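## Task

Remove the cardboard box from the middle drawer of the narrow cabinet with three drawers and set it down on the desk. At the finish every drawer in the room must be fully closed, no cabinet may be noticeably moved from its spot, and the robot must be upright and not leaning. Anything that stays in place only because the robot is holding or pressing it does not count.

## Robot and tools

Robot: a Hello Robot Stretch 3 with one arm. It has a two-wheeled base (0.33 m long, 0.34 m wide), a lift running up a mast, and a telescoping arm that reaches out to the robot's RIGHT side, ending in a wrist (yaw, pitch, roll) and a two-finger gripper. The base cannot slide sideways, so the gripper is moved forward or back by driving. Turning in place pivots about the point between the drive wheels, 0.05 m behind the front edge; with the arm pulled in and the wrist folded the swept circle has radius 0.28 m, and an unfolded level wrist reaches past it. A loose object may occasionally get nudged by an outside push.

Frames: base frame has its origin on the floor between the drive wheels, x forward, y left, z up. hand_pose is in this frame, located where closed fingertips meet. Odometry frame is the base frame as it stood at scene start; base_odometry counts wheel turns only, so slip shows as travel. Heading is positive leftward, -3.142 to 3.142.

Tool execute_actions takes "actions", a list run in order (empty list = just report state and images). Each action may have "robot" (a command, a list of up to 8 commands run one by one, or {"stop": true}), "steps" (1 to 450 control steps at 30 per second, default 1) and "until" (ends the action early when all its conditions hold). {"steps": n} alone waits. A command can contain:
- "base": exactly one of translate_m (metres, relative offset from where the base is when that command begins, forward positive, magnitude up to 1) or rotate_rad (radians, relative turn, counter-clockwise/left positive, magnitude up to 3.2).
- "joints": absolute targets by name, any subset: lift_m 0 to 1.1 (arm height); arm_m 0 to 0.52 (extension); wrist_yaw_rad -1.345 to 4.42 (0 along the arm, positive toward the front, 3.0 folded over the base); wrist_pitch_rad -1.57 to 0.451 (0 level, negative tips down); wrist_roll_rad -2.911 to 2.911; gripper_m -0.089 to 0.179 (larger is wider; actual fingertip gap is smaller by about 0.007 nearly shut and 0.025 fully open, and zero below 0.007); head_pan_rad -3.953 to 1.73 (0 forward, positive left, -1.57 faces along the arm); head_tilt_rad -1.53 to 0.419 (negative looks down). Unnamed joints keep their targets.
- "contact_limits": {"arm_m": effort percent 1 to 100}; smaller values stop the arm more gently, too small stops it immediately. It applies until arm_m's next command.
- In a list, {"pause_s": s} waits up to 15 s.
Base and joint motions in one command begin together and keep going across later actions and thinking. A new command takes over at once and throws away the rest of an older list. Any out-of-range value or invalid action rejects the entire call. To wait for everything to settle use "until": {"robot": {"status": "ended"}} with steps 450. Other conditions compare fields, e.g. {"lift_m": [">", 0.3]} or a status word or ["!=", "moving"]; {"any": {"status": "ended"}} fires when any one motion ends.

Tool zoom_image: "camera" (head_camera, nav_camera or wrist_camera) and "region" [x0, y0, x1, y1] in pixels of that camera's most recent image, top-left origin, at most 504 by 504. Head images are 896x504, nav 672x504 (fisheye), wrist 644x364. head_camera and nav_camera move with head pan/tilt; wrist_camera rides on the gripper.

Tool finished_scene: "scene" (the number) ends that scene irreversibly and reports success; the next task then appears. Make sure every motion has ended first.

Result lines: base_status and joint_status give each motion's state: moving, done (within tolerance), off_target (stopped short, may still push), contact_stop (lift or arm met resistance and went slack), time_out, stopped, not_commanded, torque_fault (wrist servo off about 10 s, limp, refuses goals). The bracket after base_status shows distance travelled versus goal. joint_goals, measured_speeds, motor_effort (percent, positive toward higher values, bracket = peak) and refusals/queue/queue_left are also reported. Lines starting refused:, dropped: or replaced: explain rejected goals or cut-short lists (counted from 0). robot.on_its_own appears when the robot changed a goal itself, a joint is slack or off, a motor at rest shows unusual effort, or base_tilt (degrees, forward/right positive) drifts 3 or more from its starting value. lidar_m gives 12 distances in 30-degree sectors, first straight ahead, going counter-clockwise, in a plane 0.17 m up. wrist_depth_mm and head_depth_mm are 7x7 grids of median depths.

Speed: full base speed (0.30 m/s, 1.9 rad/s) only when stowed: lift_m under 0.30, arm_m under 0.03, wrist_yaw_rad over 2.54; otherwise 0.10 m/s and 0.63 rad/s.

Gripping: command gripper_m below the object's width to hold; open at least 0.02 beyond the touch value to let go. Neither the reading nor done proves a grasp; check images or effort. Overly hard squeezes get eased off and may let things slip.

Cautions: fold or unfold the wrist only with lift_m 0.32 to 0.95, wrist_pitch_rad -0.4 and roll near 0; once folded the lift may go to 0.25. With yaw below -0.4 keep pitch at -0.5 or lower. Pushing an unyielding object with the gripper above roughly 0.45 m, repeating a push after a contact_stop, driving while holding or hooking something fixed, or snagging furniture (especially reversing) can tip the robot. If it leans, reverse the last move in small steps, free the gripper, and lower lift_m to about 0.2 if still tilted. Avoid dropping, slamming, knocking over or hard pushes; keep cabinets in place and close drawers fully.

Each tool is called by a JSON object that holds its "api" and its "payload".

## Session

{"api": "execute_actions", "payload": {"actions": []}}

Scene clock: 0.00 s.
robot.base_odometry: x=+0.000 y=+0.000 heading=+0.000 (m, m, rad; robot's odometry frame)
robot.turned_by_wheels: +0.000 (rad since the last result)
robot.turned_by_imu: +0.000 (rad since the last result)
robot.base_tilt: forward=-2.0 right=+0.5 (deg)
robot.lidar_m: 2.15 2.06 1.47 2.16 2.80 2.30 2.18 1.78 1.25 1.35 2.05 2.02
robot.head_depth_mm: 1872 1920 1922 1937 1944 1953 1951 / 1946 2040 2036 2058 2044 2069 2075 / 1931 2180 2168 2183 2171 2207 2178 / 1925 2329 2335 2358 2361 2361 2291 / 1901 2475 2523 2533 2538 2546 2359 / 1904 2594 2634 2625 2611 2554 2350 / 1876 2403 2374 2366 2333 2322 2258
robot.base_status: not_commanded
robot.joint_positions: lift_m=+0.392 arm_m=+0.000 wrist_yaw_rad=+2.809 wrist_pitch_rad=-0.509 wrist_roll_rad=+0.002 gripper_m=+0.037 head_pan_rad=+0.019 head_tilt_rad=-0.002
robot.joint_goals: lift_m=+0.392 arm_m=+0.000 wrist_yaw_rad=+2.809 wrist_pitch_rad=-0.509 wrist_roll_rad=+0.002 gripper_m=+0.037 head_pan_rad=+0.019 head_tilt_rad=-0.002
robot.joint_status: lift_m=not_commanded arm_m=not_commanded wrist_yaw_rad=not_commanded wrist_pitch_rad=not_commanded wrist_roll_rad=not_commanded gripper_m=not_commanded head_pan_rad=not_commanded head_tilt_rad=not_commanded
robot.measured_speeds: translate_m=+0.000 rotate_rad=+0.000 lift_m=+0.000 arm_m=+0.000 wrist_yaw_rad=+0.000 wrist_pitch_rad=+0.000 wrist_roll_rad=+0.000 head_pan_rad=+0.000 head_tilt_rad=+0.000
robot: refusals=0 queue=idle queue_left=0
robot.motor_effort: left_wheel=+0 right_wheel=+0 lift_m=+24 arm_m=-1 wrist_yaw_rad=+0 wrist_pitch_rad=+4 wrist_roll_rad=+0 gripper_m=+0 head_pan_rad=+0 head_tilt_rad=+2 (%)
robot.hand_pose: x=+0.0480 y=+0.0555 z=+0.3851 quat_wxyz=(+0.289, +0.705, +0.062, +0.645) (m; robot's base frame)
robot.wrist_depth_mm: - - - - - - - / - - - - - - - / - - - - - 982 948 / - 886 844 857 810 801 784 / 702 - 710 698 685 675 658 / 622 - 623 599 591 580 563 / 545 535 - 519 501 502 501
pictures: head_camera (sideways: a quarter turn clockwise sets it upright), nav_camera (sideways: a quarter turn counterclockwise sets it upright), wrist_camera
Images, in order (width x height): head_camera 896x504, nav_camera 672x504, wrist_camera 644x364.

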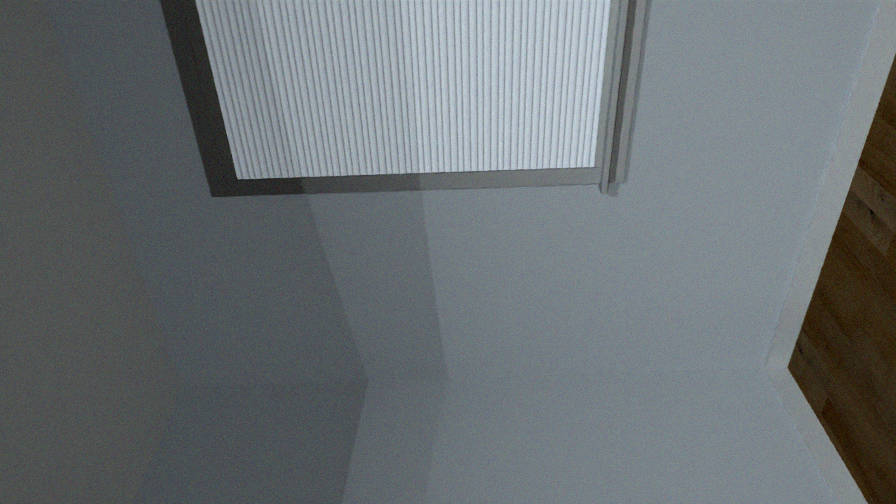

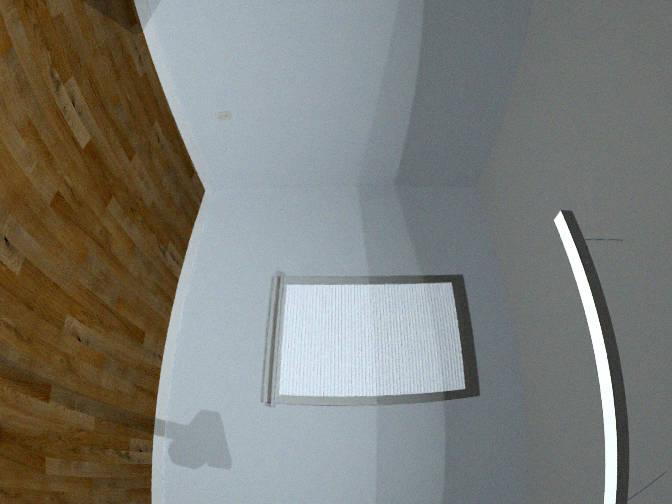

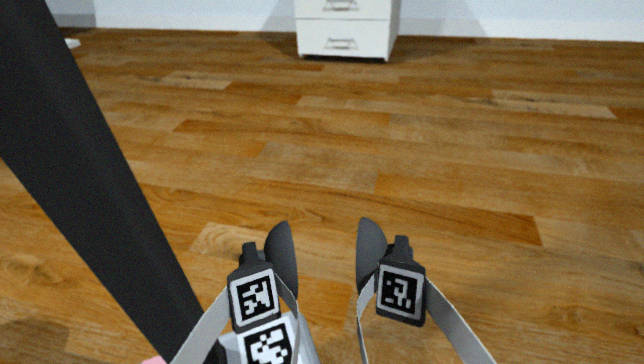

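{"api": "execute_actions", "payload": {"actions": [{"robot":{"joints":{"head_pan_rad":1.6,"head_tilt_rad":-0.5}},"steps":100,"until":{"robot":{"status":"ended"}}}]}}

{"api": "execute_actions", "payload": {"actions": [{"robot":{"joints":{"head_pan_rad":-1.4,"head_tilt_rad":-0.5}},"steps":150,"until":{"robot":{"status":"ended"}}}]}}

{"api": "execute_actions", "payload": {"actions": [{"robot":{"joints":{"head_pan_rad":-3.1,"head_tilt_rad":-0.5}},"steps":200,"until":{"robot":{"status":"ended"}}}]}}

Scene clock: 5.90 s.
robot.base_odometry: x=+0.000 y=+0.000 heading=+0.000 (m, m, rad; robot's odometry frame)
robot.turned_by_wheels: +0.000 (rad since the last result)
robot.turned_by_imu: +0.001 (rad since the last result)
robot.base_tilt: forward=-2.0 right=+0.5 (deg)
robot.lidar_m: 2.15 2.06 1.47 2.16 2.80 2.30 2.19 1.78 1.26 1.34 2.05 2.01
robot.head_depth_mm: 1721 1846 1984 1628 1696 1584 1313 / 1824 1954 2096 2284 1921 1598 1321 / 1922 2071 2268 2422 2012 1605 1321 / 2041 2208 2406 2603 2010 1606 1328 / 2169 2389 2607 2706 2042 1610 1339 / 2319 2545 2812 2752 2036 1619 1339 / 2479 2713 3082 2713 2054 1630 1378
robot.base_status: not_commanded
robot.joint_positions: lift_m=+0.392 arm_m=+0.000 wrist_yaw_rad=+2.809 wrist_pitch_rad=-0.509 wrist_roll_rad=+0.002 gripper_m=+0.037 head_pan_rad=+1.593 head_tilt_rad=-0.494
robot.joint_goals: lift_m=+0.392 arm_m=+0.000 wrist_yaw_rad=+2.809 wrist_pitch_rad=-0.509 wrist_roll_rad=+0.002 gripper_m=+0.037 head_pan_rad=+1.600 head_tilt_rad=-0.500
robot.joint_status: lift_m=not_commanded arm_m=not_commanded wrist_yaw_rad=not_commanded wrist_pitch_rad=not_commanded wrist_roll_rad=not_commanded gripper_m=not_commanded head_pan_rad=done head_tilt_rad=done
robot.measured_speeds: translate_m=+0.000 rotate_rad=+0.000 lift_m=+0.000 arm_m=+0.000 wrist_yaw_rad=+0.000 wrist_pitch_rad=+0.000 wrist_roll_rad=+0.000 head_pan_rad=+0.000 head_tilt_rad=+0.000
robot: refusals=0 queue=done queue_left=0
robot.motor_effort: left_wheel=+1(0) right_wheel=+0(0) lift_m=+25(25) arm_m=-1(1) wrist_yaw_rad=+1(1) wrist_pitch_rad=+3(4) wrist_roll_rad=+0(0) gripper_m=+1(0) head_pan_rad=+3(41) head_tilt_rad=-3(27) (%)
robot.hand_pose: x=+0.0480 y=+0.0555 z=+0.3851 quat_wxyz=(+0.289, +0.705, +0.062, +0.645) (m; robot's base frame)
robot.wrist_depth_mm: - - - - - - - / - - - - - - - / - - - - - 992 973 / - 863 854 831 827 822 782 / 729 - 707 700 700 662 663 / 619 - 626 598 598 571 562 / 548 538 - 521 500 511 495
pictures: head_camera (sideways: a quarter turn clockwise sets it upright), nav_camera (sideways: a quarter turn counterclockwise sets it upright), wrist_camera
Images, in order (width x height): head_camera 896x504, nav_camera 672x504, wrist_camera 644x364.

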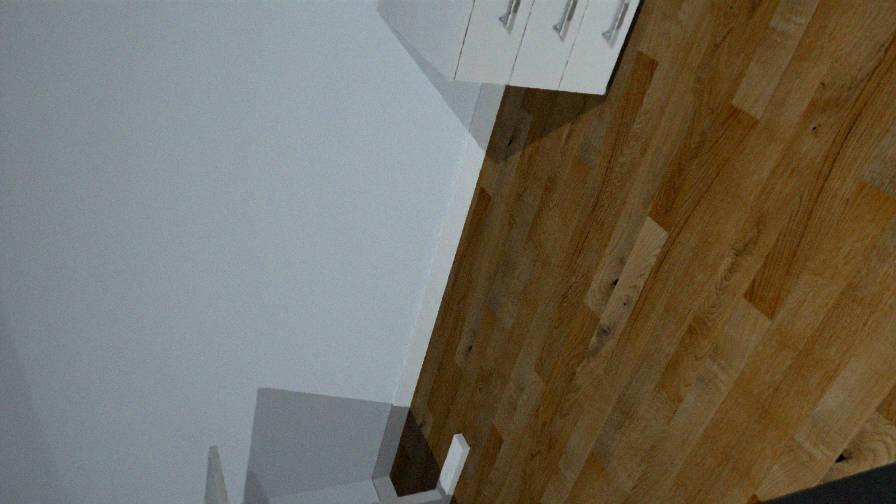

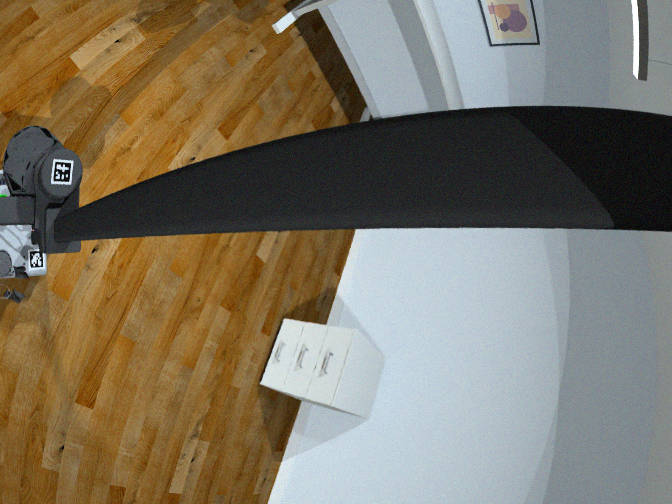

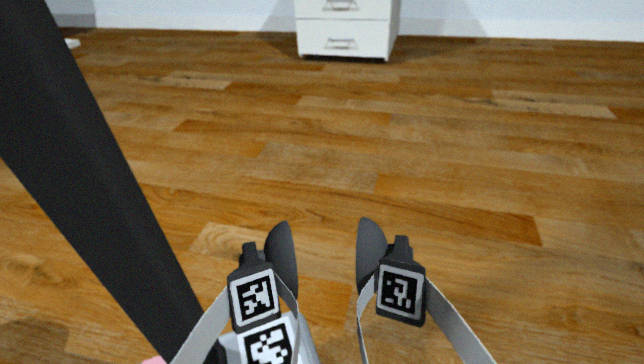

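Scene clock: 7.87 s.
robot.base_odometry: x=+0.000 y=+0.000 heading=+0.000 (m, m, rad; robot's odometry frame)
robot.turned_by_wheels: +0.000 (rad since the last result)
robot.turned_by_imu: +0.000 (rad since the last result)
robot.base_tilt: forward=-2.0 right=+0.5 (deg)
robot.lidar_m: 2.15 2.05 1.47 2.15 2.80 2.31 2.18 1.78 1.25 1.34 2.05 2.02
robot.head_depth_mm: 1597 1643 1313 1422 1536 1587 1318 / 1727 1784 1429 1555 1689 1600 1329 / 1858 1971 1590 1726 1875 1597 1323 / 2022 2187 2411 2537 2019 1597 1330 / 2169 2341 2538 2631 2016 1604 1330 / 2071 2170 2337 2465 2036 1623 1333 / 1902 2017 2136 2278 2045 1617 1337
robot.base_status: not_commanded
robot.joint_positions: lift_m=+0.392 arm_m=+0.000 wrist_yaw_rad=+2.809 wrist_pitch_rad=-0.509 wrist_roll_rad=+0.002 gripper_m=+0.037 head_pan_rad=-1.393 head_tilt_rad=-0.494
robot.joint_goals: lift_m=+0.392 arm_m=+0.000 wrist_yaw_rad=+2.809 wrist_pitch_rad=-0.509 wrist_roll_rad=+0.002 gripper_m=+0.037 head_pan_rad=-1.400 head_tilt_rad=-0.500
robot.joint_status: lift_m=not_commanded arm_m=not_commanded wrist_yaw_rad=not_commanded wrist_pitch_rad=not_commanded wrist_roll_rad=not_commanded gripper_m=not_commanded head_pan_rad=done head_tilt_rad=done
robot.measured_speeds: translate_m=+0.000 rotate_rad=+0.000 lift_m=+0.000 arm_m=+0.000 wrist_yaw_rad=+0.000 wrist_pitch_rad=+0.000 wrist_roll_rad=+0.000 head_pan_rad=+0.000 head_tilt_rad=+0.000
robot: refusals=0 queue=done queue_left=0
robot.motor_effort: left_wheel=+0(0) right_wheel=+0(0) lift_m=+25(25) arm_m=-1(1) wrist_yaw_rad=+0(0) wrist_pitch_rad=+4(4) wrist_roll_rad=+0(0) gripper_m=+1(1) head_pan_rad=-4(40) head_tilt_rad=-2(2) (%)
robot.hand_pose: x=+0.0480 y=+0.0555 z=+0.3851 quat_wxyz=(+0.289, +0.705, +0.062, +0.645) (m; robot's base frame)
robot.wrist_depth_mm: - - - - - - - / - - - - - - - / - - - - - 976 956 / - 873 866 823 818 829 779 / 709 - 707 695 677 665 671 / 614 - 618 585 597 572 567 / 533 529 - 523 502 511 497
pictures: head_camera (sideways: a quarter turn clockwise sets it upright), nav_camera (sideways: a quarter turn counterclockwise sets it upright), wrist_camera
Images, in order (width x height): head_camera 896x504, nav_camera 672x504, wrist_camera 644x364.

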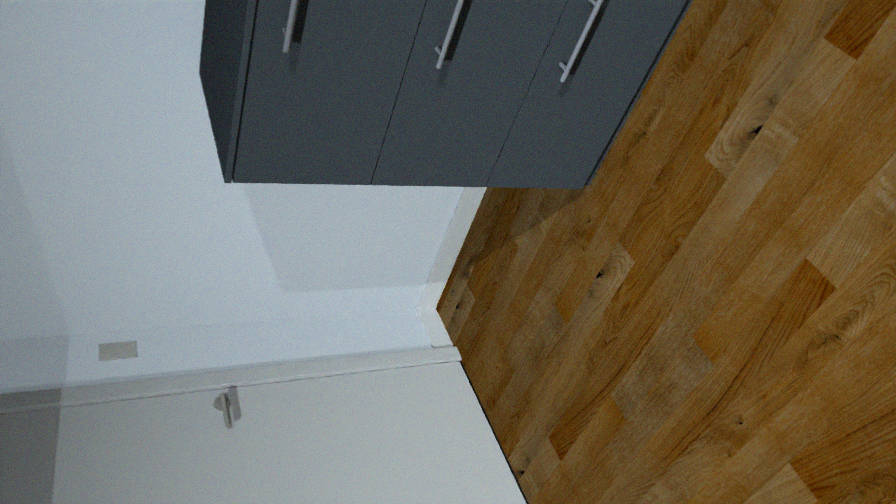

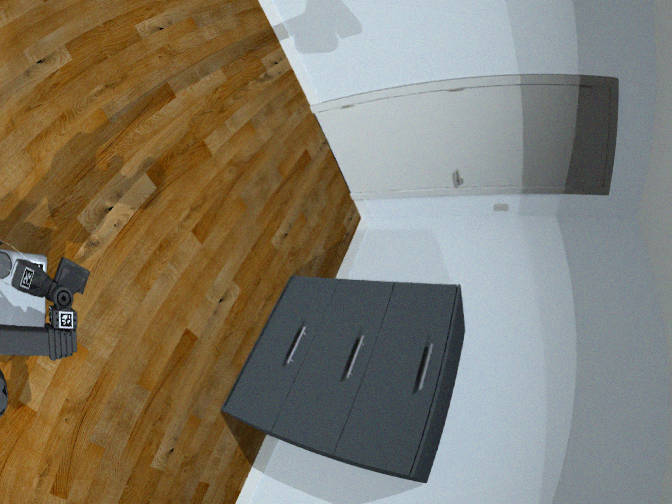

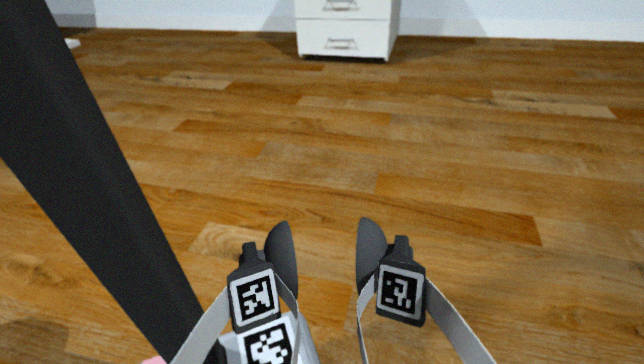

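Scene clock: 9.27 s.
robot.base_odometry: x=+0.000 y=+0.000 heading=+0.000 (m, m, rad; robot's odometry frame)
robot.turned_by_wheels: +0.000 (rad since the last result)
robot.turned_by_imu: +0.000 (rad since the last result)
robot.base_tilt: forward=-2.0 right=+0.5 (deg)
robot.lidar_m: 2.16 2.05 1.47 2.16 2.81 2.30 2.19 1.78 1.25 1.35 2.06 2.02
robot.head_depth_mm: 2376 2537 2364 2549 1987 1583 1319 / 2501 2689 2202 2358 2002 1583 1323 / 2681 2844 3088 2488 2008 1603 1332 / 2528 2703 2904 2734 2017 1597 1331 / 2261 2397 2588 2605 2014 1604 1331 / 2027 2124 2272 2398 2045 1611 1339 / 1844 1934 2040 2163 2043 1621 1345
robot.base_status: not_commanded
robot.joint_positions: lift_m=+0.392 arm_m=+0.000 wrist_yaw_rad=+2.809 wrist_pitch_rad=-0.509 wrist_roll_rad=+0.002 gripper_m=+0.037 head_pan_rad=-3.093 head_tilt_rad=-0.494
robot.joint_goals: lift_m=+0.392 arm_m=+0.000 wrist_yaw_rad=+2.809 wrist_pitch_rad=-0.509 wrist_roll_rad=+0.002 gripper_m=+0.037 head_pan_rad=-3.100 head_tilt_rad=-0.500
robot.joint_status: lift_m=not_commanded arm_m=not_commanded wrist_yaw_rad=not_commanded wrist_pitch_rad=not_commanded wrist_roll_rad=not_commanded gripper_m=not_commanded head_pan_rad=done head_tilt_rad=done
robot.measured_speeds: translate_m=+0.000 rotate_rad=+0.000 lift_m=+0.000 arm_m=+0.000 wrist_yaw_rad=+0.000 wrist_pitch_rad=+0.000 wrist_roll_rad=+0.000 head_pan_rad=+0.000 head_tilt_rad=+0.000
robot: refusals=0 queue=done queue_left=0
robot.motor_effort: left_wheel=+1(1) right_wheel=+0(0) lift_m=+24(24) arm_m=-1(1) wrist_yaw_rad=+0(1) wrist_pitch_rad=+5(4) wrist_roll_rad=+0(1) gripper_m=+0(0) head_pan_rad=-4(40) head_tilt_rad=-3(2) (%)
robot.hand_pose: x=+0.0480 y=+0.0555 z=+0.3851 quat_wxyz=(+0.289, +0.705, +0.062, +0.645) (m; robot's base frame)
robot.wrist_depth_mm: - - - - - - - / - - - - - - - / - - - - - 989 996 / - 850 847 837 824 816 773 / 739 - 718 698 695 661 664 / 619 - 617 595 600 571 576 / 541 538 - 531 497 508 505
pictures: head_camera (sideways: a quarter turn clockwise sets it upright), nav_camera (sideways: a quarter turn counterclockwise sets it upright), wrist_camera
Images, in order (width x height): head_camera 896x504, nav_camera 672x504, wrist_camera 644x364.

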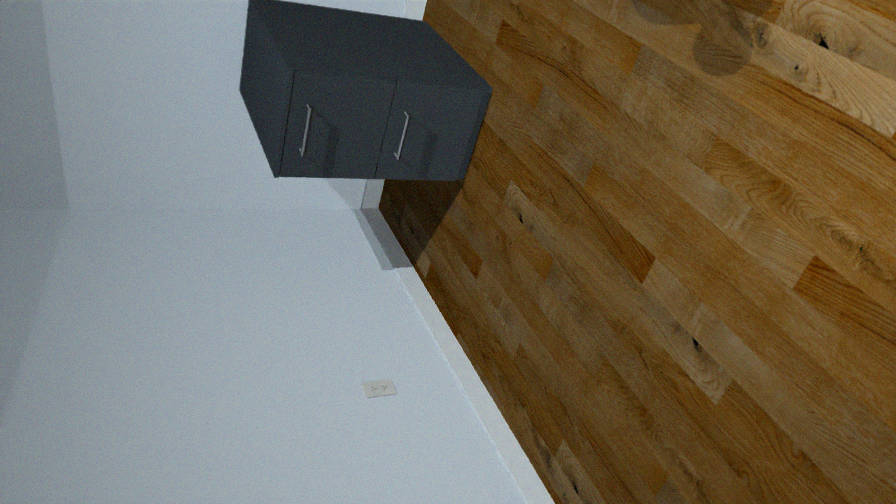

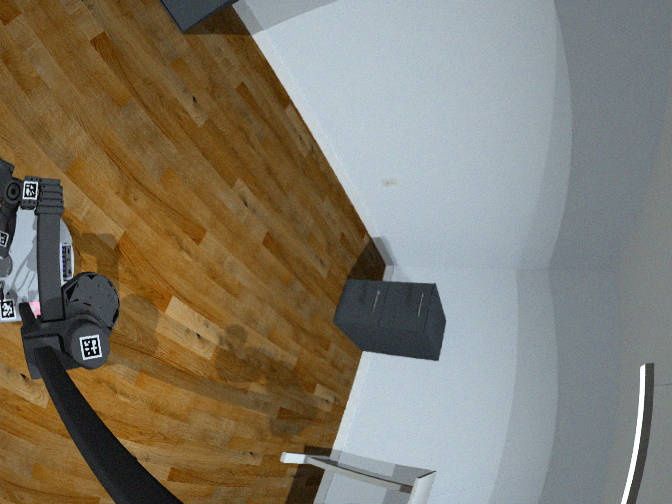

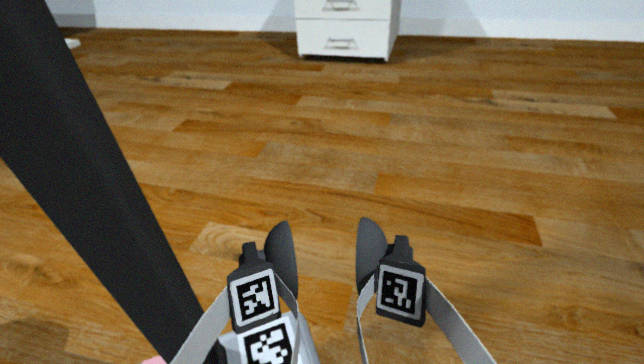

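{"api": "execute_actions", "payload": {"actions": [{"robot":{"joints":{"head_pan_rad":1.25,"head_tilt_rad":-0.5}},"steps":200,"until":{"robot":{"status":"ended"}}}]}}

Scene clock: 13.37 s.
robot.base_odometry: x=+0.000 y=+0.000 heading=+0.000 (m, m, rad; robot's odometry frame)
robot.turned_by_wheels: +0.000 (rad since the last result)
robot.turned_by_imu: +0.001 (rad since the last result)
robot.base_tilt: forward=-2.0 right=+0.5 (deg)
robot.lidar_m: 2.15 2.06 1.47 2.16 2.81 2.31 2.19 1.78 1.25 1.34 2.05 2.02
robot.head_depth_mm: 1631 1756 1893 2084 1993 1590 1318 / 1673 1793 1954 2047 1928 1605 1321 / 1698 1846 2011 1653 1769 1601 1327 / 1751 1888 2046 1712 1793 1600 1326 / 1786 1931 2114 2306 2026 1619 1332 / 1813 1983 2171 2394 2036 1618 1339 / 1880 2032 2237 2435 2041 1616 1344
robot.base_status: not_commanded
robot.joint_positions: lift_m=+0.392 arm_m=+0.000 wrist_yaw_rad=+2.809 wrist_pitch_rad=-0.509 wrist_roll_rad=+0.002 gripper_m=+0.037 head_pan_rad=+1.243 head_tilt_rad=-0.494
robot.joint_goals: lift_m=+0.392 arm_m=+0.000 wrist_yaw_rad=+2.809 wrist_pitch_rad=-0.509 wrist_roll_rad=+0.002 gripper_m=+0.037 head_pan_rad=+1.250 head_tilt_rad=-0.500
robot.joint_status: lift_m=not_commanded arm_m=not_commanded wrist_yaw_rad=not_commanded wrist_pitch_rad=not_commanded wrist_roll_rad=not_commanded gripper_m=not_commanded head_pan_rad=done head_tilt_rad=done
robot.measured_speeds: translate_m=+0.000 rotate_rad=+0.000 lift_m=+0.000 arm_m=+0.000 wrist_yaw_rad=+0.000 wrist_pitch_rad=+0.000 wrist_roll_rad=+0.000 head_pan_rad=+0.000 head_tilt_rad=+0.000
robot: refusals=0 queue=done queue_left=0
robot.motor_effort: left_wheel=+0(1) right_wheel=+0(1) lift_m=+25(25) arm_m=-1(1) wrist_yaw_rad=+0(0) wrist_pitch_rad=+4(4) wrist_roll_rad=+0(0) gripper_m=+0(1) head_pan_rad=+4(41) head_tilt_rad=-2(3) (%)
robot.hand_pose: x=+0.0480 y=+0.0555 z=+0.3851 quat_wxyz=(+0.289, +0.705, +0.062, +0.645) (m; robot's base frame)
robot.wrist_depth_mm: - - - - - - - / - - - - - - - / - - - - - 979 984 / - 875 859 840 825 804 816 / 736 - 709 689 682 664 656 / 614 - 626 591 584 562 571 / 543 525 - 524 497 503 495
pictures: head_camera (sideways: a quarter turn clockwise sets it upright), nav_camera (sideways: a quarter turn counterclockwise sets it upright), wrist_camera
Images, in order (width x height): head_camera 896x504, nav_camera 672x504, wrist_camera 644x364.

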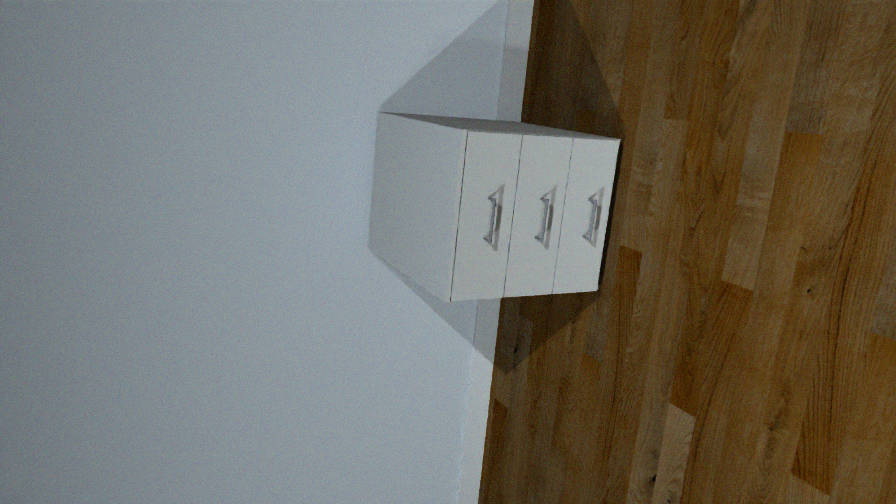

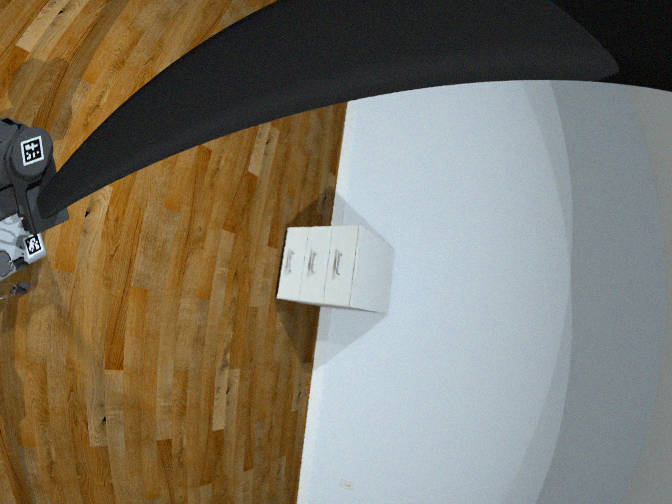

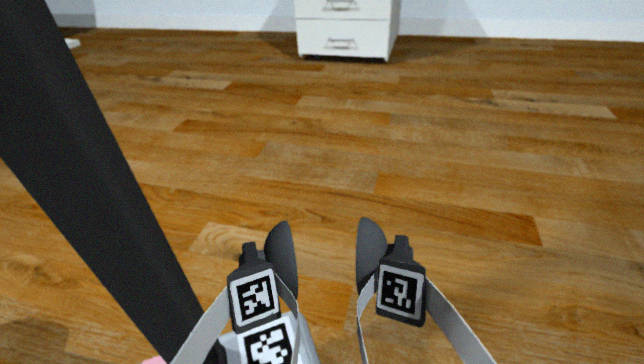

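{"api": "execute_actions", "payload": {"actions": [{"robot":[{"joints":{"wrist_yaw_rad":3.0,"wrist_pitch_rad":-0.4,"head_pan_rad":-1.57,"head_tilt_rad":-0.8}},{"joints":{"lift_m":0.27},"base":{"rotate_rad":1.356}},{"base":{"translate_m":0.785}},{"base":{"rotate_rad":1.234},"joints":{"lift_m":0.5}},{"joints":{"wrist_yaw_rad":0,"gripper_m":0.09}},{"joints":{"wrist_pitch_rad":0,"wrist_roll_rad":1.57,"lift_m":0.2,"arm_m":0.12}}],"steps":450,"until":{"robot":{"status":"ended"}}},{"steps":300,"until":{"robot":{"status":"ended"}}}]}}

Scene clock: 38.93 s.
robot.base_odometry: x=+0.167 y=+0.767 heading=+2.590 (m, m, rad; robot's odometry frame)
robot.turned_by_wheels: +2.590 (rad since the last result)
robot.turned_by_imu: +2.573 (rad since the last result)
robot.base_tilt: forward=-2.0 right=+0.5 (deg)
robot.lidar_m: 2.03 2.31 2.53 2.01 2.10 2.37 2.33 1.74 0.76 0.74 1.37 1.97
robot.head_depth_mm: 1109 1263 1469 1691 1498 1301 1145 / 1114 1267 1393 1094 1313 1297 1143 / 1119 1266 1313 1073 1190 1307 - / 1122 1271 1321 1072 1201 1312 1143 / 1125 1274 1381 1077 1246 1309 1158 / 1123 1279 1483 1697 1517 1316 1155 / 1129 1284 1484 1716 1526 1310 1159
robot.base_status: done (rotate_rad +1.2339 of +1.2340)
robot.joint_positions: lift_m=+0.200 arm_m=+0.120 wrist_yaw_rad=+0.001 wrist_pitch_rad=-0.023 wrist_roll_rad=+1.568 gripper_m=+0.090 head_pan_rad=-1.563 head_tilt_rad=-0.791
robot.joint_goals: lift_m=+0.200 arm_m=+0.120 wrist_yaw_rad=+0.000 wrist_pitch_rad=+0.000 wrist_roll_rad=+1.570 gripper_m=+0.090 head_pan_rad=-1.570 head_tilt_rad=-0.800
robot.joint_status: lift_m=done arm_m=done wrist_yaw_rad=done wrist_pitch_rad=done wrist_roll_rad=done gripper_m=done head_pan_rad=done head_tilt_rad=done
robot.measured_speeds: translate_m=+0.000 rotate_rad=+0.000 lift_m=+0.000 arm_m=+0.000 wrist_yaw_rad=+0.000 wrist_pitch_rad=+0.000 wrist_roll_rad=+0.000 head_pan_rad=+0.000 head_tilt_rad=+0.000
robot: refusals=0 queue=done queue_left=0
robot.motor_effort: left_wheel=-2(7) right_wheel=+3(10) lift_m=+20(31) arm_m=+4(5) wrist_yaw_rad=-1(5) wrist_pitch_rad=+8(9) wrist_roll_rad=+1(3) gripper_m=+0(88) head_pan_rad=-3(40) head_tilt_rad=-4(22) (%)
robot.hand_pose: x=-0.0211 y=-0.5203 z=+0.3087 quat_wxyz=(+0.002, +0.000, -1.000, -0.012) (m; robot's base frame)
robot.wrist_depth_mm: 812 335 340 344 352 351 344 / 885 350 351 358 362 369 347 / 870 368 364 367 379 375 351 / 920 380 379 382 387 393 351 / 961 953 394 394 408 414 356 / 971 - 412 419 427 432 358 / - - - - - 580 360
pictures: head_camera (sideways: a quarter turn clockwise sets it upright), nav_camera (sideways: a quarter turn counterclockwise sets it upright), wrist_camera
Images, in order (width x height): head_camera 896x504, nav_camera 672x504, wrist_camera 644x364.

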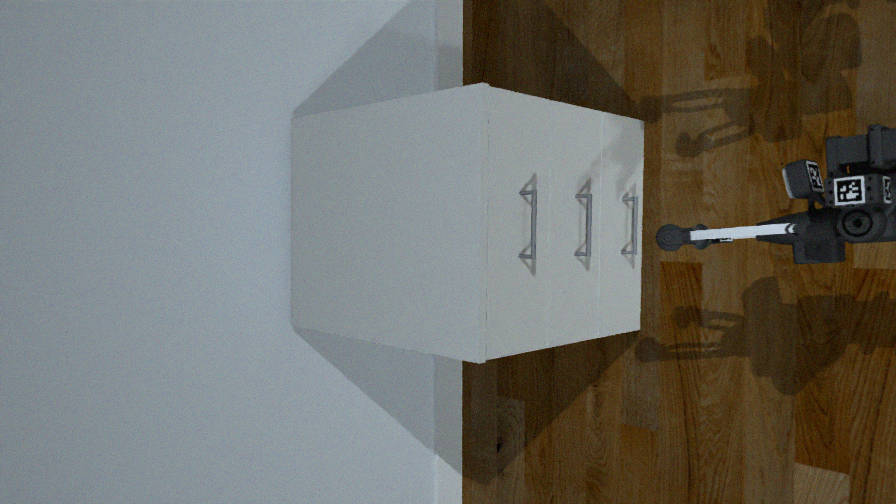

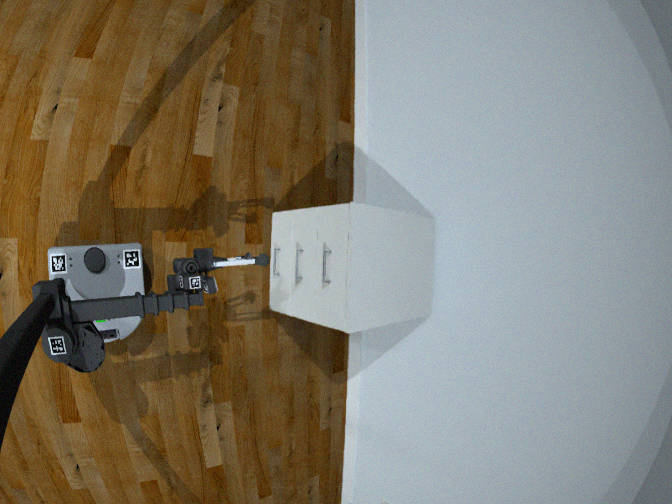

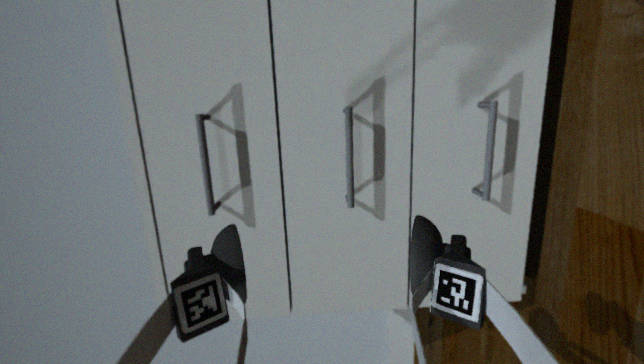

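{"api": "execute_actions", "payload": {"actions": [{"robot":[{"base":{"translate_m":-0.024},"joints":{"lift_m":0.175,"gripper_m":0.07}},{"joints":{"arm_m":0.29}}],"steps":450,"until":{"robot":{"status":"ended"}}}]}}

Scene clock: 47.33 s.
robot.base_odometry: x=+0.188 y=+0.754 heading=+2.590 (m, m, rad; robot's odometry frame)
robot.turned_by_wheels: +0.000 (rad since the last result)
robot.turned_by_imu: +0.001 (rad since the last result)
robot.base_tilt: forward=-2.0 right=+0.5 (deg)
robot.lidar_m: 2.05 2.33 2.54 2.01 2.09 2.35 2.30 1.73 0.75 0.74 1.37 1.96
robot.head_depth_mm: 1112 1259 1459 1675 1504 1301 1139 / 1113 1263 1428 1161 1438 1299 1146 / 1121 1265 1311 1069 1191 1360 1134 / 1118 1270 1324 1071 1179 1304 1145 / 1124 1276 1372 1079 1206 1305 1158 / 1125 1278 1478 1663 1522 1313 1154 / 1131 1281 1480 1710 1530 1317 1158
robot.base_status: done (translate_m -0.0240 of -0.0240)
robot.joint_positions: lift_m=+0.175 arm_m=+0.290 wrist_yaw_rad=+0.001 wrist_pitch_rad=-0.022 wrist_roll_rad=+1.569 gripper_m=+0.070 head_pan_rad=-1.563 head_tilt_rad=-0.791
robot.joint_goals: lift_m=+0.175 arm_m=+0.290 wrist_yaw_rad=+0.000 wrist_pitch_rad=+0.000 wrist_roll_rad=+1.570 gripper_m=+0.070 head_pan_rad=-1.570 head_tilt_rad=-0.800
robot.joint_status: lift_m=done arm_m=done wrist_yaw_rad=done wrist_pitch_rad=done wrist_roll_rad=done gripper_m=done head_pan_rad=done head_tilt_rad=done
robot.measured_speeds: translate_m=+0.000 rotate_rad=+0.000 lift_m=+0.000 arm_m=+0.000 wrist_yaw_rad=+0.000 wrist_pitch_rad=+0.000 wrist_roll_rad=+0.000 head_pan_rad=+0.000 head_tilt_rad=+0.000
robot: refusals=0 queue=done queue_left=0
robot.motor_effort: left_wheel=-1(5) right_wheel=+3(6) lift_m=+20(24) arm_m=+4(3) wrist_yaw_rad=-1(2) wrist_pitch_rad=+8(8) wrist_roll_rad=+1(1) gripper_m=-1(71) head_pan_rad=-3(3) head_tilt_rad=-4(4) (%)
robot.hand_pose: x=-0.0212 y=-0.6903 z=+0.2839 quat_wxyz=(+0.002, +0.000, -1.000, -0.012) (m; robot's base frame)
robot.wrist_depth_mm: 179 182 184 185 187 189 192 / 186 188 191 192 194 197 199 / 192 195 196 199 202 204 204 / 196 202 206 206 210 212 214 / 204 210 212 215 217 221 224 / 215 219 221 225 229 230 233 / 225 227 233 233 238 241 246
pictures: head_camera (sideways: a quarter turn clockwise sets it upright), nav_camera (sideways: a quarter turn counterclockwise sets it upright), wrist_camera
Images, in order (width x height): head_camera 896x504, nav_camera 672x504, wrist_camera 644x364.

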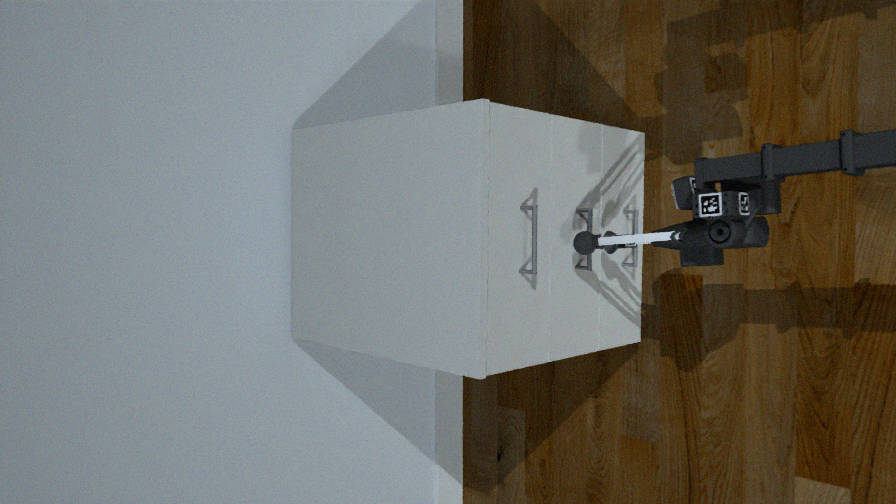

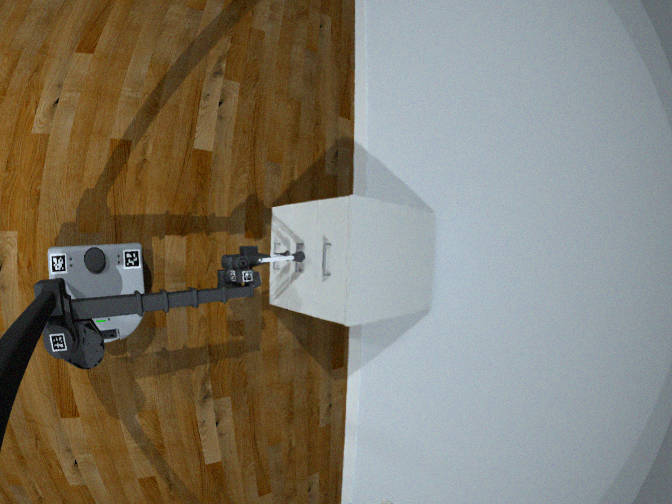

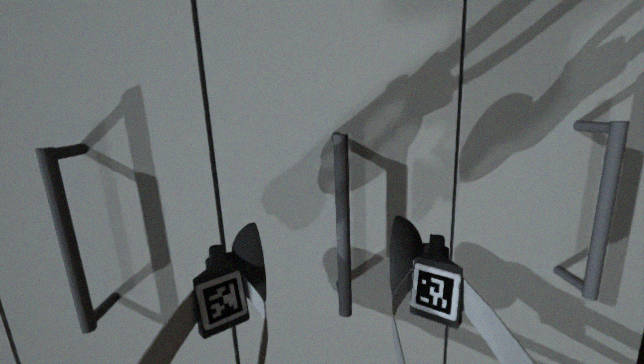

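{"api": "execute_actions", "payload": {"actions": [{"robot":[{"joints":{"lift_m":0.166}},{"joints":{"arm_m":0.323},"contact_limits":{"arm_m":20}},{"joints":{"gripper_m":-0.06}},{"pause_s":0.4},{"joints":{"arm_m":0.26}}],"steps":450,"until":{"robot":{"status":"ended"}}}]}}

Scene clock: 54.83 s.
robot.base_odometry: x=+0.188 y=+0.754 heading=+2.590 (m, m, rad; robot's odometry frame)
robot.turned_by_wheels: +0.000 (rad since the last result)
robot.turned_by_imu: +0.002 (rad since the last result)
robot.base_tilt: forward=-2.0 right=+0.5 (deg)
robot.lidar_m: 2.05 2.33 2.54 2.02 2.09 2.35 2.30 1.73 0.76 0.74 1.37 1.96
robot.head_depth_mm: 1112 1265 1458 1677 1506 1297 1140 / 1118 1268 1438 1157 1431 1301 1148 / 1121 1261 1311 1073 1131 1336 1127 / 1117 1271 1320 1071 1128 1333 1153 / 1118 1268 1368 1073 1138 1307 1156 / 1130 1273 1479 1670 1514 1311 1153 / 1126 1280 1480 1710 1531 1316 1158
robot.base_status: done (translate_m -0.0240 of -0.0240)
robot.joint_positions: lift_m=+0.166 arm_m=+0.260 wrist_yaw_rad=+0.019 wrist_pitch_rad=-0.025 wrist_roll_rad=+1.571 gripper_m=-0.049 head_pan_rad=-1.563 head_tilt_rad=-0.791
robot.joint_goals: lift_m=+0.166 arm_m=+0.260 wrist_yaw_rad=+0.000 wrist_pitch_rad=+0.000 wrist_roll_rad=+1.570 gripper_m=-0.050 head_pan_rad=-1.570 head_tilt_rad=-0.800
robot.joint_status: lift_m=done arm_m=done wrist_yaw_rad=done wrist_pitch_rad=done wrist_roll_rad=done gripper_m=done head_pan_rad=done head_tilt_rad=done
robot.measured_speeds: translate_m=+0.000 rotate_rad=+0.000 lift_m=+0.000 arm_m=+0.000 wrist_yaw_rad=+0.000 wrist_pitch_rad=+0.000 wrist_roll_rad=+0.000 head_pan_rad=+0.000 head_tilt_rad=+0.000
robot: refusals=0 queue=done queue_left=0
robot.on_its_own: gripper_m is held at -0.050, not at your -0.060, by its stall guard, which is still easing; wrist_yaw_rad is at rest, and its effort (-18) is outside its rest range (-12 to +12)
robot.motor_effort: left_wheel=+3(3) right_wheel=-7(7) lift_m=+23(21) arm_m=-6(11) wrist_yaw_rad=-18(19) wrist_pitch_rad=+9(18) wrist_roll_rad=-1(1) gripper_m=-23(96) head_pan_rad=-3(3) head_tilt_rad=-3(4) (%)
robot.hand_pose: x=-0.0165 y=-0.6608 z=+0.2739 quat_wxyz=(+0.001, +0.010, -1.000, -0.013) (m; robot's base frame)
robot.wrist_depth_mm: 207 208 152 154 157 218 223 / 217 215 158 160 162 229 232 / 222 224 164 167 168 237 242 / 230 234 173 173 176 248 255 / 242 245 179 177 184 258 269 / 252 255 187 - 193 273 280 / 266 270 198 200 203 285 293
pictures: head_camera (sideways: a quarter turn clockwise sets it upright), nav_camera (sideways: a quarter turn counterclockwise sets it upright), wrist_camera
Images, in order (width x height): head_camera 896x504, nav_camera 672x504, wrist_camera 644x364.

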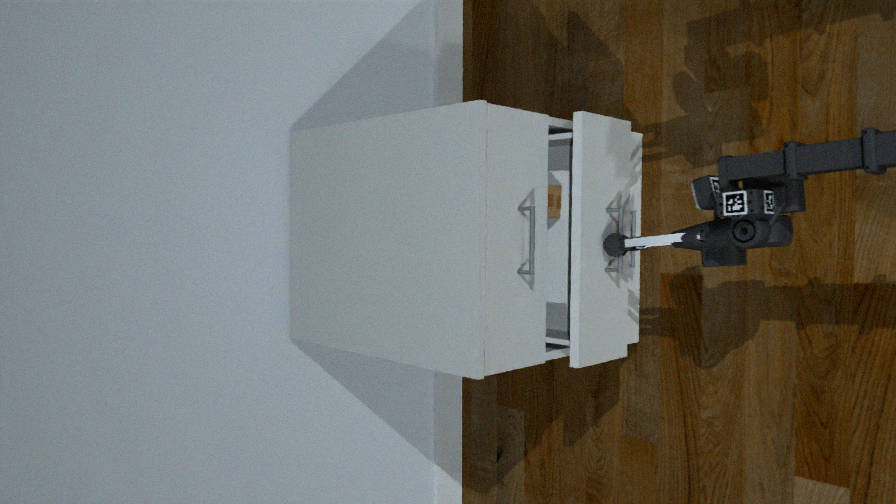

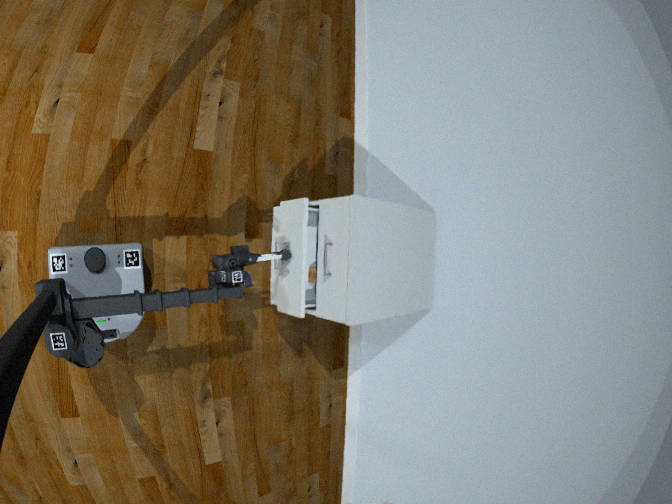

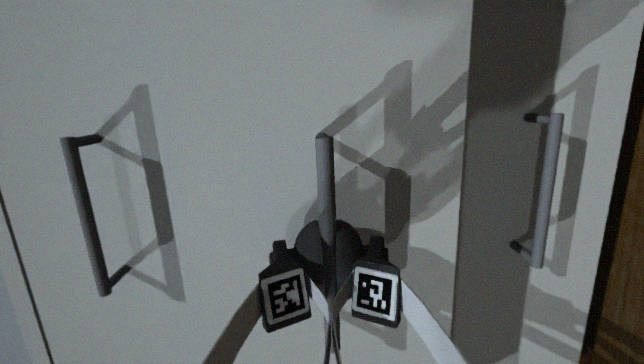

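{"api": "execute_actions", "payload": {"actions": [{"robot":{"joints":{"arm_m":0.16,"wrist_yaw_rad":0.012,"gripper_m":-0.066}},"steps":300,"until":{"robot":{"status":"ended"}}},{"robot":{"joints":{"arm_m":0.07,"wrist_yaw_rad":0.02,"gripper_m":-0.072}},"steps":300,"until":{"robot":{"status":"ended"}}}]}}

Scene clock: 60.63 s.
robot.base_odometry: x=+0.188 y=+0.754 heading=+2.590 (m, m, rad; robot's odometry frame)
robot.turned_by_wheels: +0.000 (rad since the last result)
robot.turned_by_imu: +0.001 (rad since the last result)
robot.base_tilt: forward=-2.0 right=+0.5 (deg)
robot.lidar_m: 2.05 2.33 2.53 2.01 2.10 2.35 2.30 1.73 0.76 0.75 1.37 1.97
robot.head_depth_mm: 1113 1259 1456 1687 1496 1296 1141 / 1118 1262 1419 1156 1443 1253 1144 / 1115 1261 1316 1072 1201 1125 1171 / 1115 1274 1321 1075 1204 1135 1168 / 1121 1274 1325 1078 1196 1131 1153 / 1122 1277 1473 1672 1524 1283 1155 / 1127 1280 1481 1713 1520 1313 1158
robot.base_status: done (translate_m -0.0240 of -0.0240)
robot.joint_positions: lift_m=+0.166 arm_m=+0.070 wrist_yaw_rad=+0.078 wrist_pitch_rad=-0.028 wrist_roll_rad=+1.571 gripper_m=-0.064 head_pan_rad=-1.563 head_tilt_rad=-0.791
robot.joint_goals: lift_m=+0.166 arm_m=+0.070 wrist_yaw_rad=+0.079 wrist_pitch_rad=+0.000 wrist_roll_rad=+1.570 gripper_m=-0.065 head_pan_rad=-1.570 head_tilt_rad=-0.800
robot.joint_status: lift_m=done arm_m=done wrist_yaw_rad=off_target wrist_pitch_rad=done wrist_roll_rad=done gripper_m=done head_pan_rad=done head_tilt_rad=done
robot.measured_speeds: translate_m=+0.000 rotate_rad=+0.000 lift_m=+0.000 arm_m=+0.000 wrist_yaw_rad=+0.000 wrist_pitch_rad=+0.000 wrist_roll_rad=+0.000 head_pan_rad=+0.000 head_tilt_rad=+0.000
robot: refusals=0 queue=dropped queue_left=0
robot.on_its_own: wrist_yaw_rad is held at +0.079, not at your +0.020, by its stall guard, which is not easing now; gripper_m is held at -0.065, not at your -0.072, by its stall guard, which is still easing
robot.motor_effort: left_wheel=-1(4) right_wheel=+0(16) lift_m=+23(23) arm_m=-6(9) wrist_yaw_rad=+0(43) wrist_pitch_rad=+10(10) wrist_roll_rad=-1(1) gripper_m=-10(96) head_pan_rad=-4(3) head_tilt_rad=-3(3) (%)
robot.hand_pose: x=-0.0014 y=-0.4700 z=+0.2734 quat_wxyz=(+0.001, +0.039, -0.999, -0.014) (m; robot's base frame)
robot.wrist_depth_mm: 860 366 145 148 149 389 303 / 907 385 153 155 158 406 304 / 926 410 161 162 164 423 308 / 980 440 168 168 174 454 312 / - - 177 176 183 468 313 / - - 188 - 193 469 318 / - - 204 203 208 486 324
pictures: head_camera (sideways: a quarter turn clockwise sets it upright), nav_camera (sideways: a quarter turn counterclockwise sets it upright), wrist_camera
replaced: robot.wrist_yaw_rad: its motion had ended off_target
Images, in order (width x height): head_camera 896x504, nav_camera 672x504, wrist_camera 644x364.

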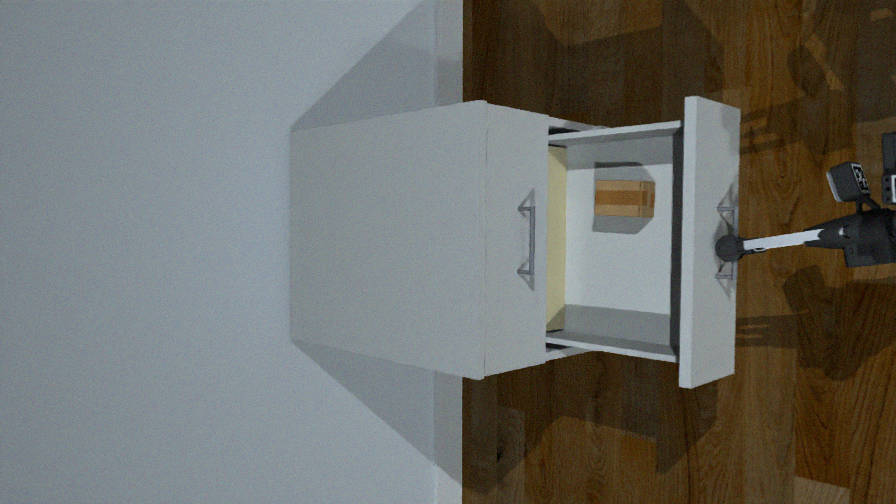

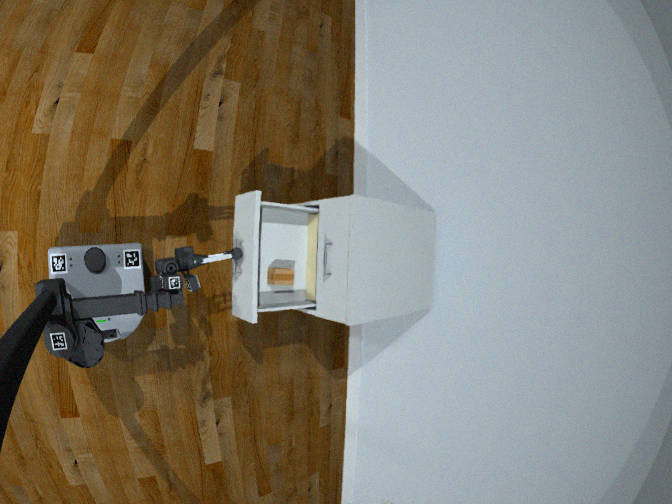

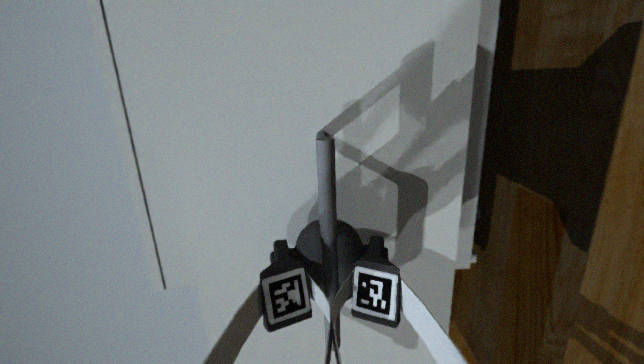

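{"api": "execute_actions", "payload": {"actions": [{"robot":[{"joints":{"gripper_m":0.06,"wrist_yaw_rad":0.078}},{"joints":{"arm_m":0.0}},{"joints":{"lift_m":0.62,"wrist_yaw_rad":0},"base":{"translate_m":-0.07}},{"joints":{"wrist_roll_rad":0,"wrist_pitch_rad":-1.5,"gripper_m":0.11,"arm_m":0.47}}],"steps":450,"until":{"robot":{"status":"ended"}}},{"steps":200,"until":{"robot":{"status":"ended"}}}]}}

Scene clock: 80.83 s.
robot.base_odometry: x=+0.247 y=+0.718 heading=+2.590 (m, m, rad; robot's odometry frame)
robot.turned_by_wheels: +0.000 (rad since the last result)
robot.turned_by_imu: +0.004 (rad since the last result)
robot.base_tilt: forward=-2.0 right=+0.6 (deg)
robot.lidar_m: 2.12 2.39 2.54 2.00 2.11 2.28 2.23 1.73 1.32 0.74 0.78 1.95
robot.head_depth_mm: 1113 1252 1450 1671 1499 1326 1161 / 1109 1268 1453 1671 1555 - 1125 / 1109 1260 1368 1041 1206 1130 1151 / 1111 1264 1323 1077 1180 1130 1155 / 1117 1267 1320 1081 1208 1135 1152 / 1122 1272 1405 1109 1267 1139 1154 / 1127 1275 1478 1703 1527 1315 1156
robot.base_status: done (translate_m -0.0700 of -0.0700)
robot.joint_positions: lift_m=+0.620 arm_m=+0.470 wrist_yaw_rad=-0.001 wrist_pitch_rad=-1.494 wrist_roll_rad=+0.004 gripper_m=+0.110 head_pan_rad=-1.563 head_tilt_rad=-0.791
robot.joint_goals: lift_m=+0.620 arm_m=+0.470 wrist_yaw_rad=+0.000 wrist_pitch_rad=-1.500 wrist_roll_rad=+0.000 gripper_m=+0.110 head_pan_rad=-1.570 head_tilt_rad=-0.800
robot.joint_status: lift_m=done arm_m=done wrist_yaw_rad=done wrist_pitch_rad=done wrist_roll_rad=done gripper_m=done head_pan_rad=done head_tilt_rad=done
robot.measured_speeds: translate_m=+0.000 rotate_rad=+0.000 lift_m=+0.000 arm_m=+0.000 wrist_yaw_rad=+0.000 wrist_pitch_rad=+0.000 wrist_roll_rad=+0.000 head_pan_rad=+0.000 head_tilt_rad=+0.000
robot: refusals=0 queue=done queue_left=0
robot.motor_effort: left_wheel=+0(4) right_wheel=+2(3) lift_m=+29(31) arm_m=+4(4) wrist_yaw_rad=+0(2) wrist_pitch_rad=-2(10) wrist_roll_rad=-3(7) gripper_m=+1(88) head_pan_rad=-3(3) head_tilt_rad=-4(4) (%)
robot.hand_pose: x=-0.0216 y=-0.6102 z=+0.5011 quat_wxyz=(+0.518, +0.479, -0.520, -0.482) (m; robot's base frame)
robot.wrist_depth_mm: 213 209 205 202 197 191 629 / 644 377 441 436 371 641 651 / 648 430 447 446 439 645 652 / 680 436 450 450 448 662 656 / 675 438 460 454 453 683 683 / 674 371 379 382 378 667 679 / 695 706 708 708 684 705 703
pictures: head_camera (sideways: a quarter turn clockwise sets it upright), nav_camera (sideways: a quarter turn counterclockwise sets it upright), wrist_camera
Images, in order (width x height): head_camera 896x504, nav_camera 672x504, wrist_camera 644x364.

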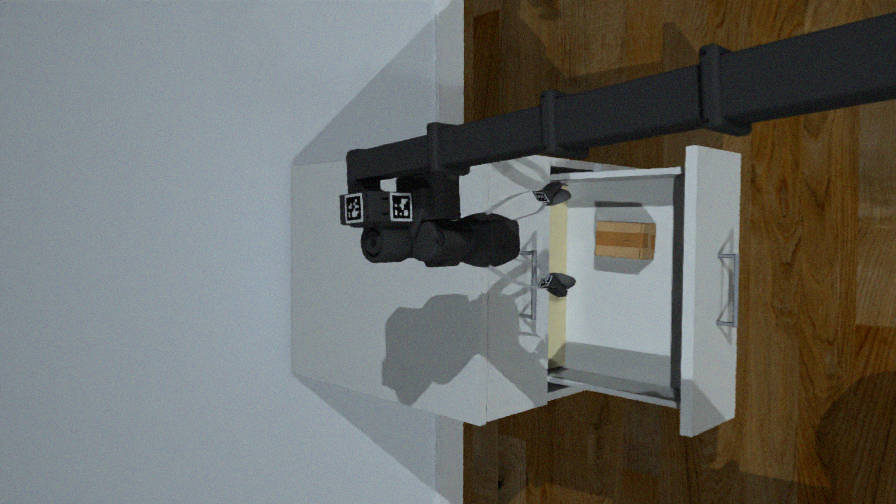

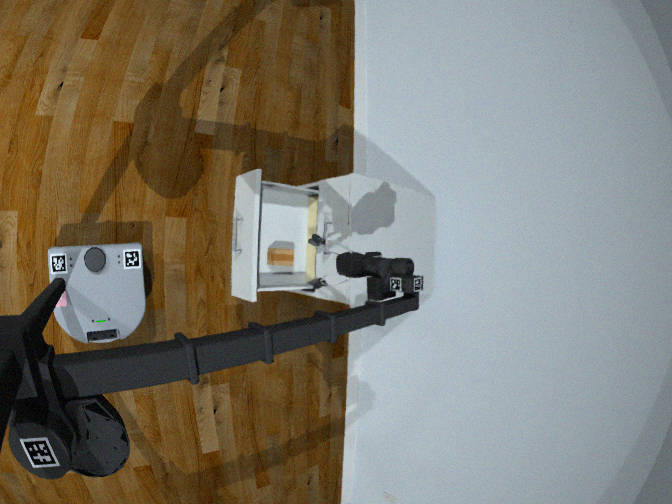

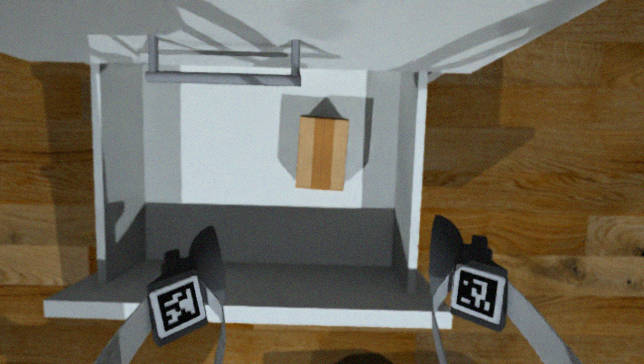

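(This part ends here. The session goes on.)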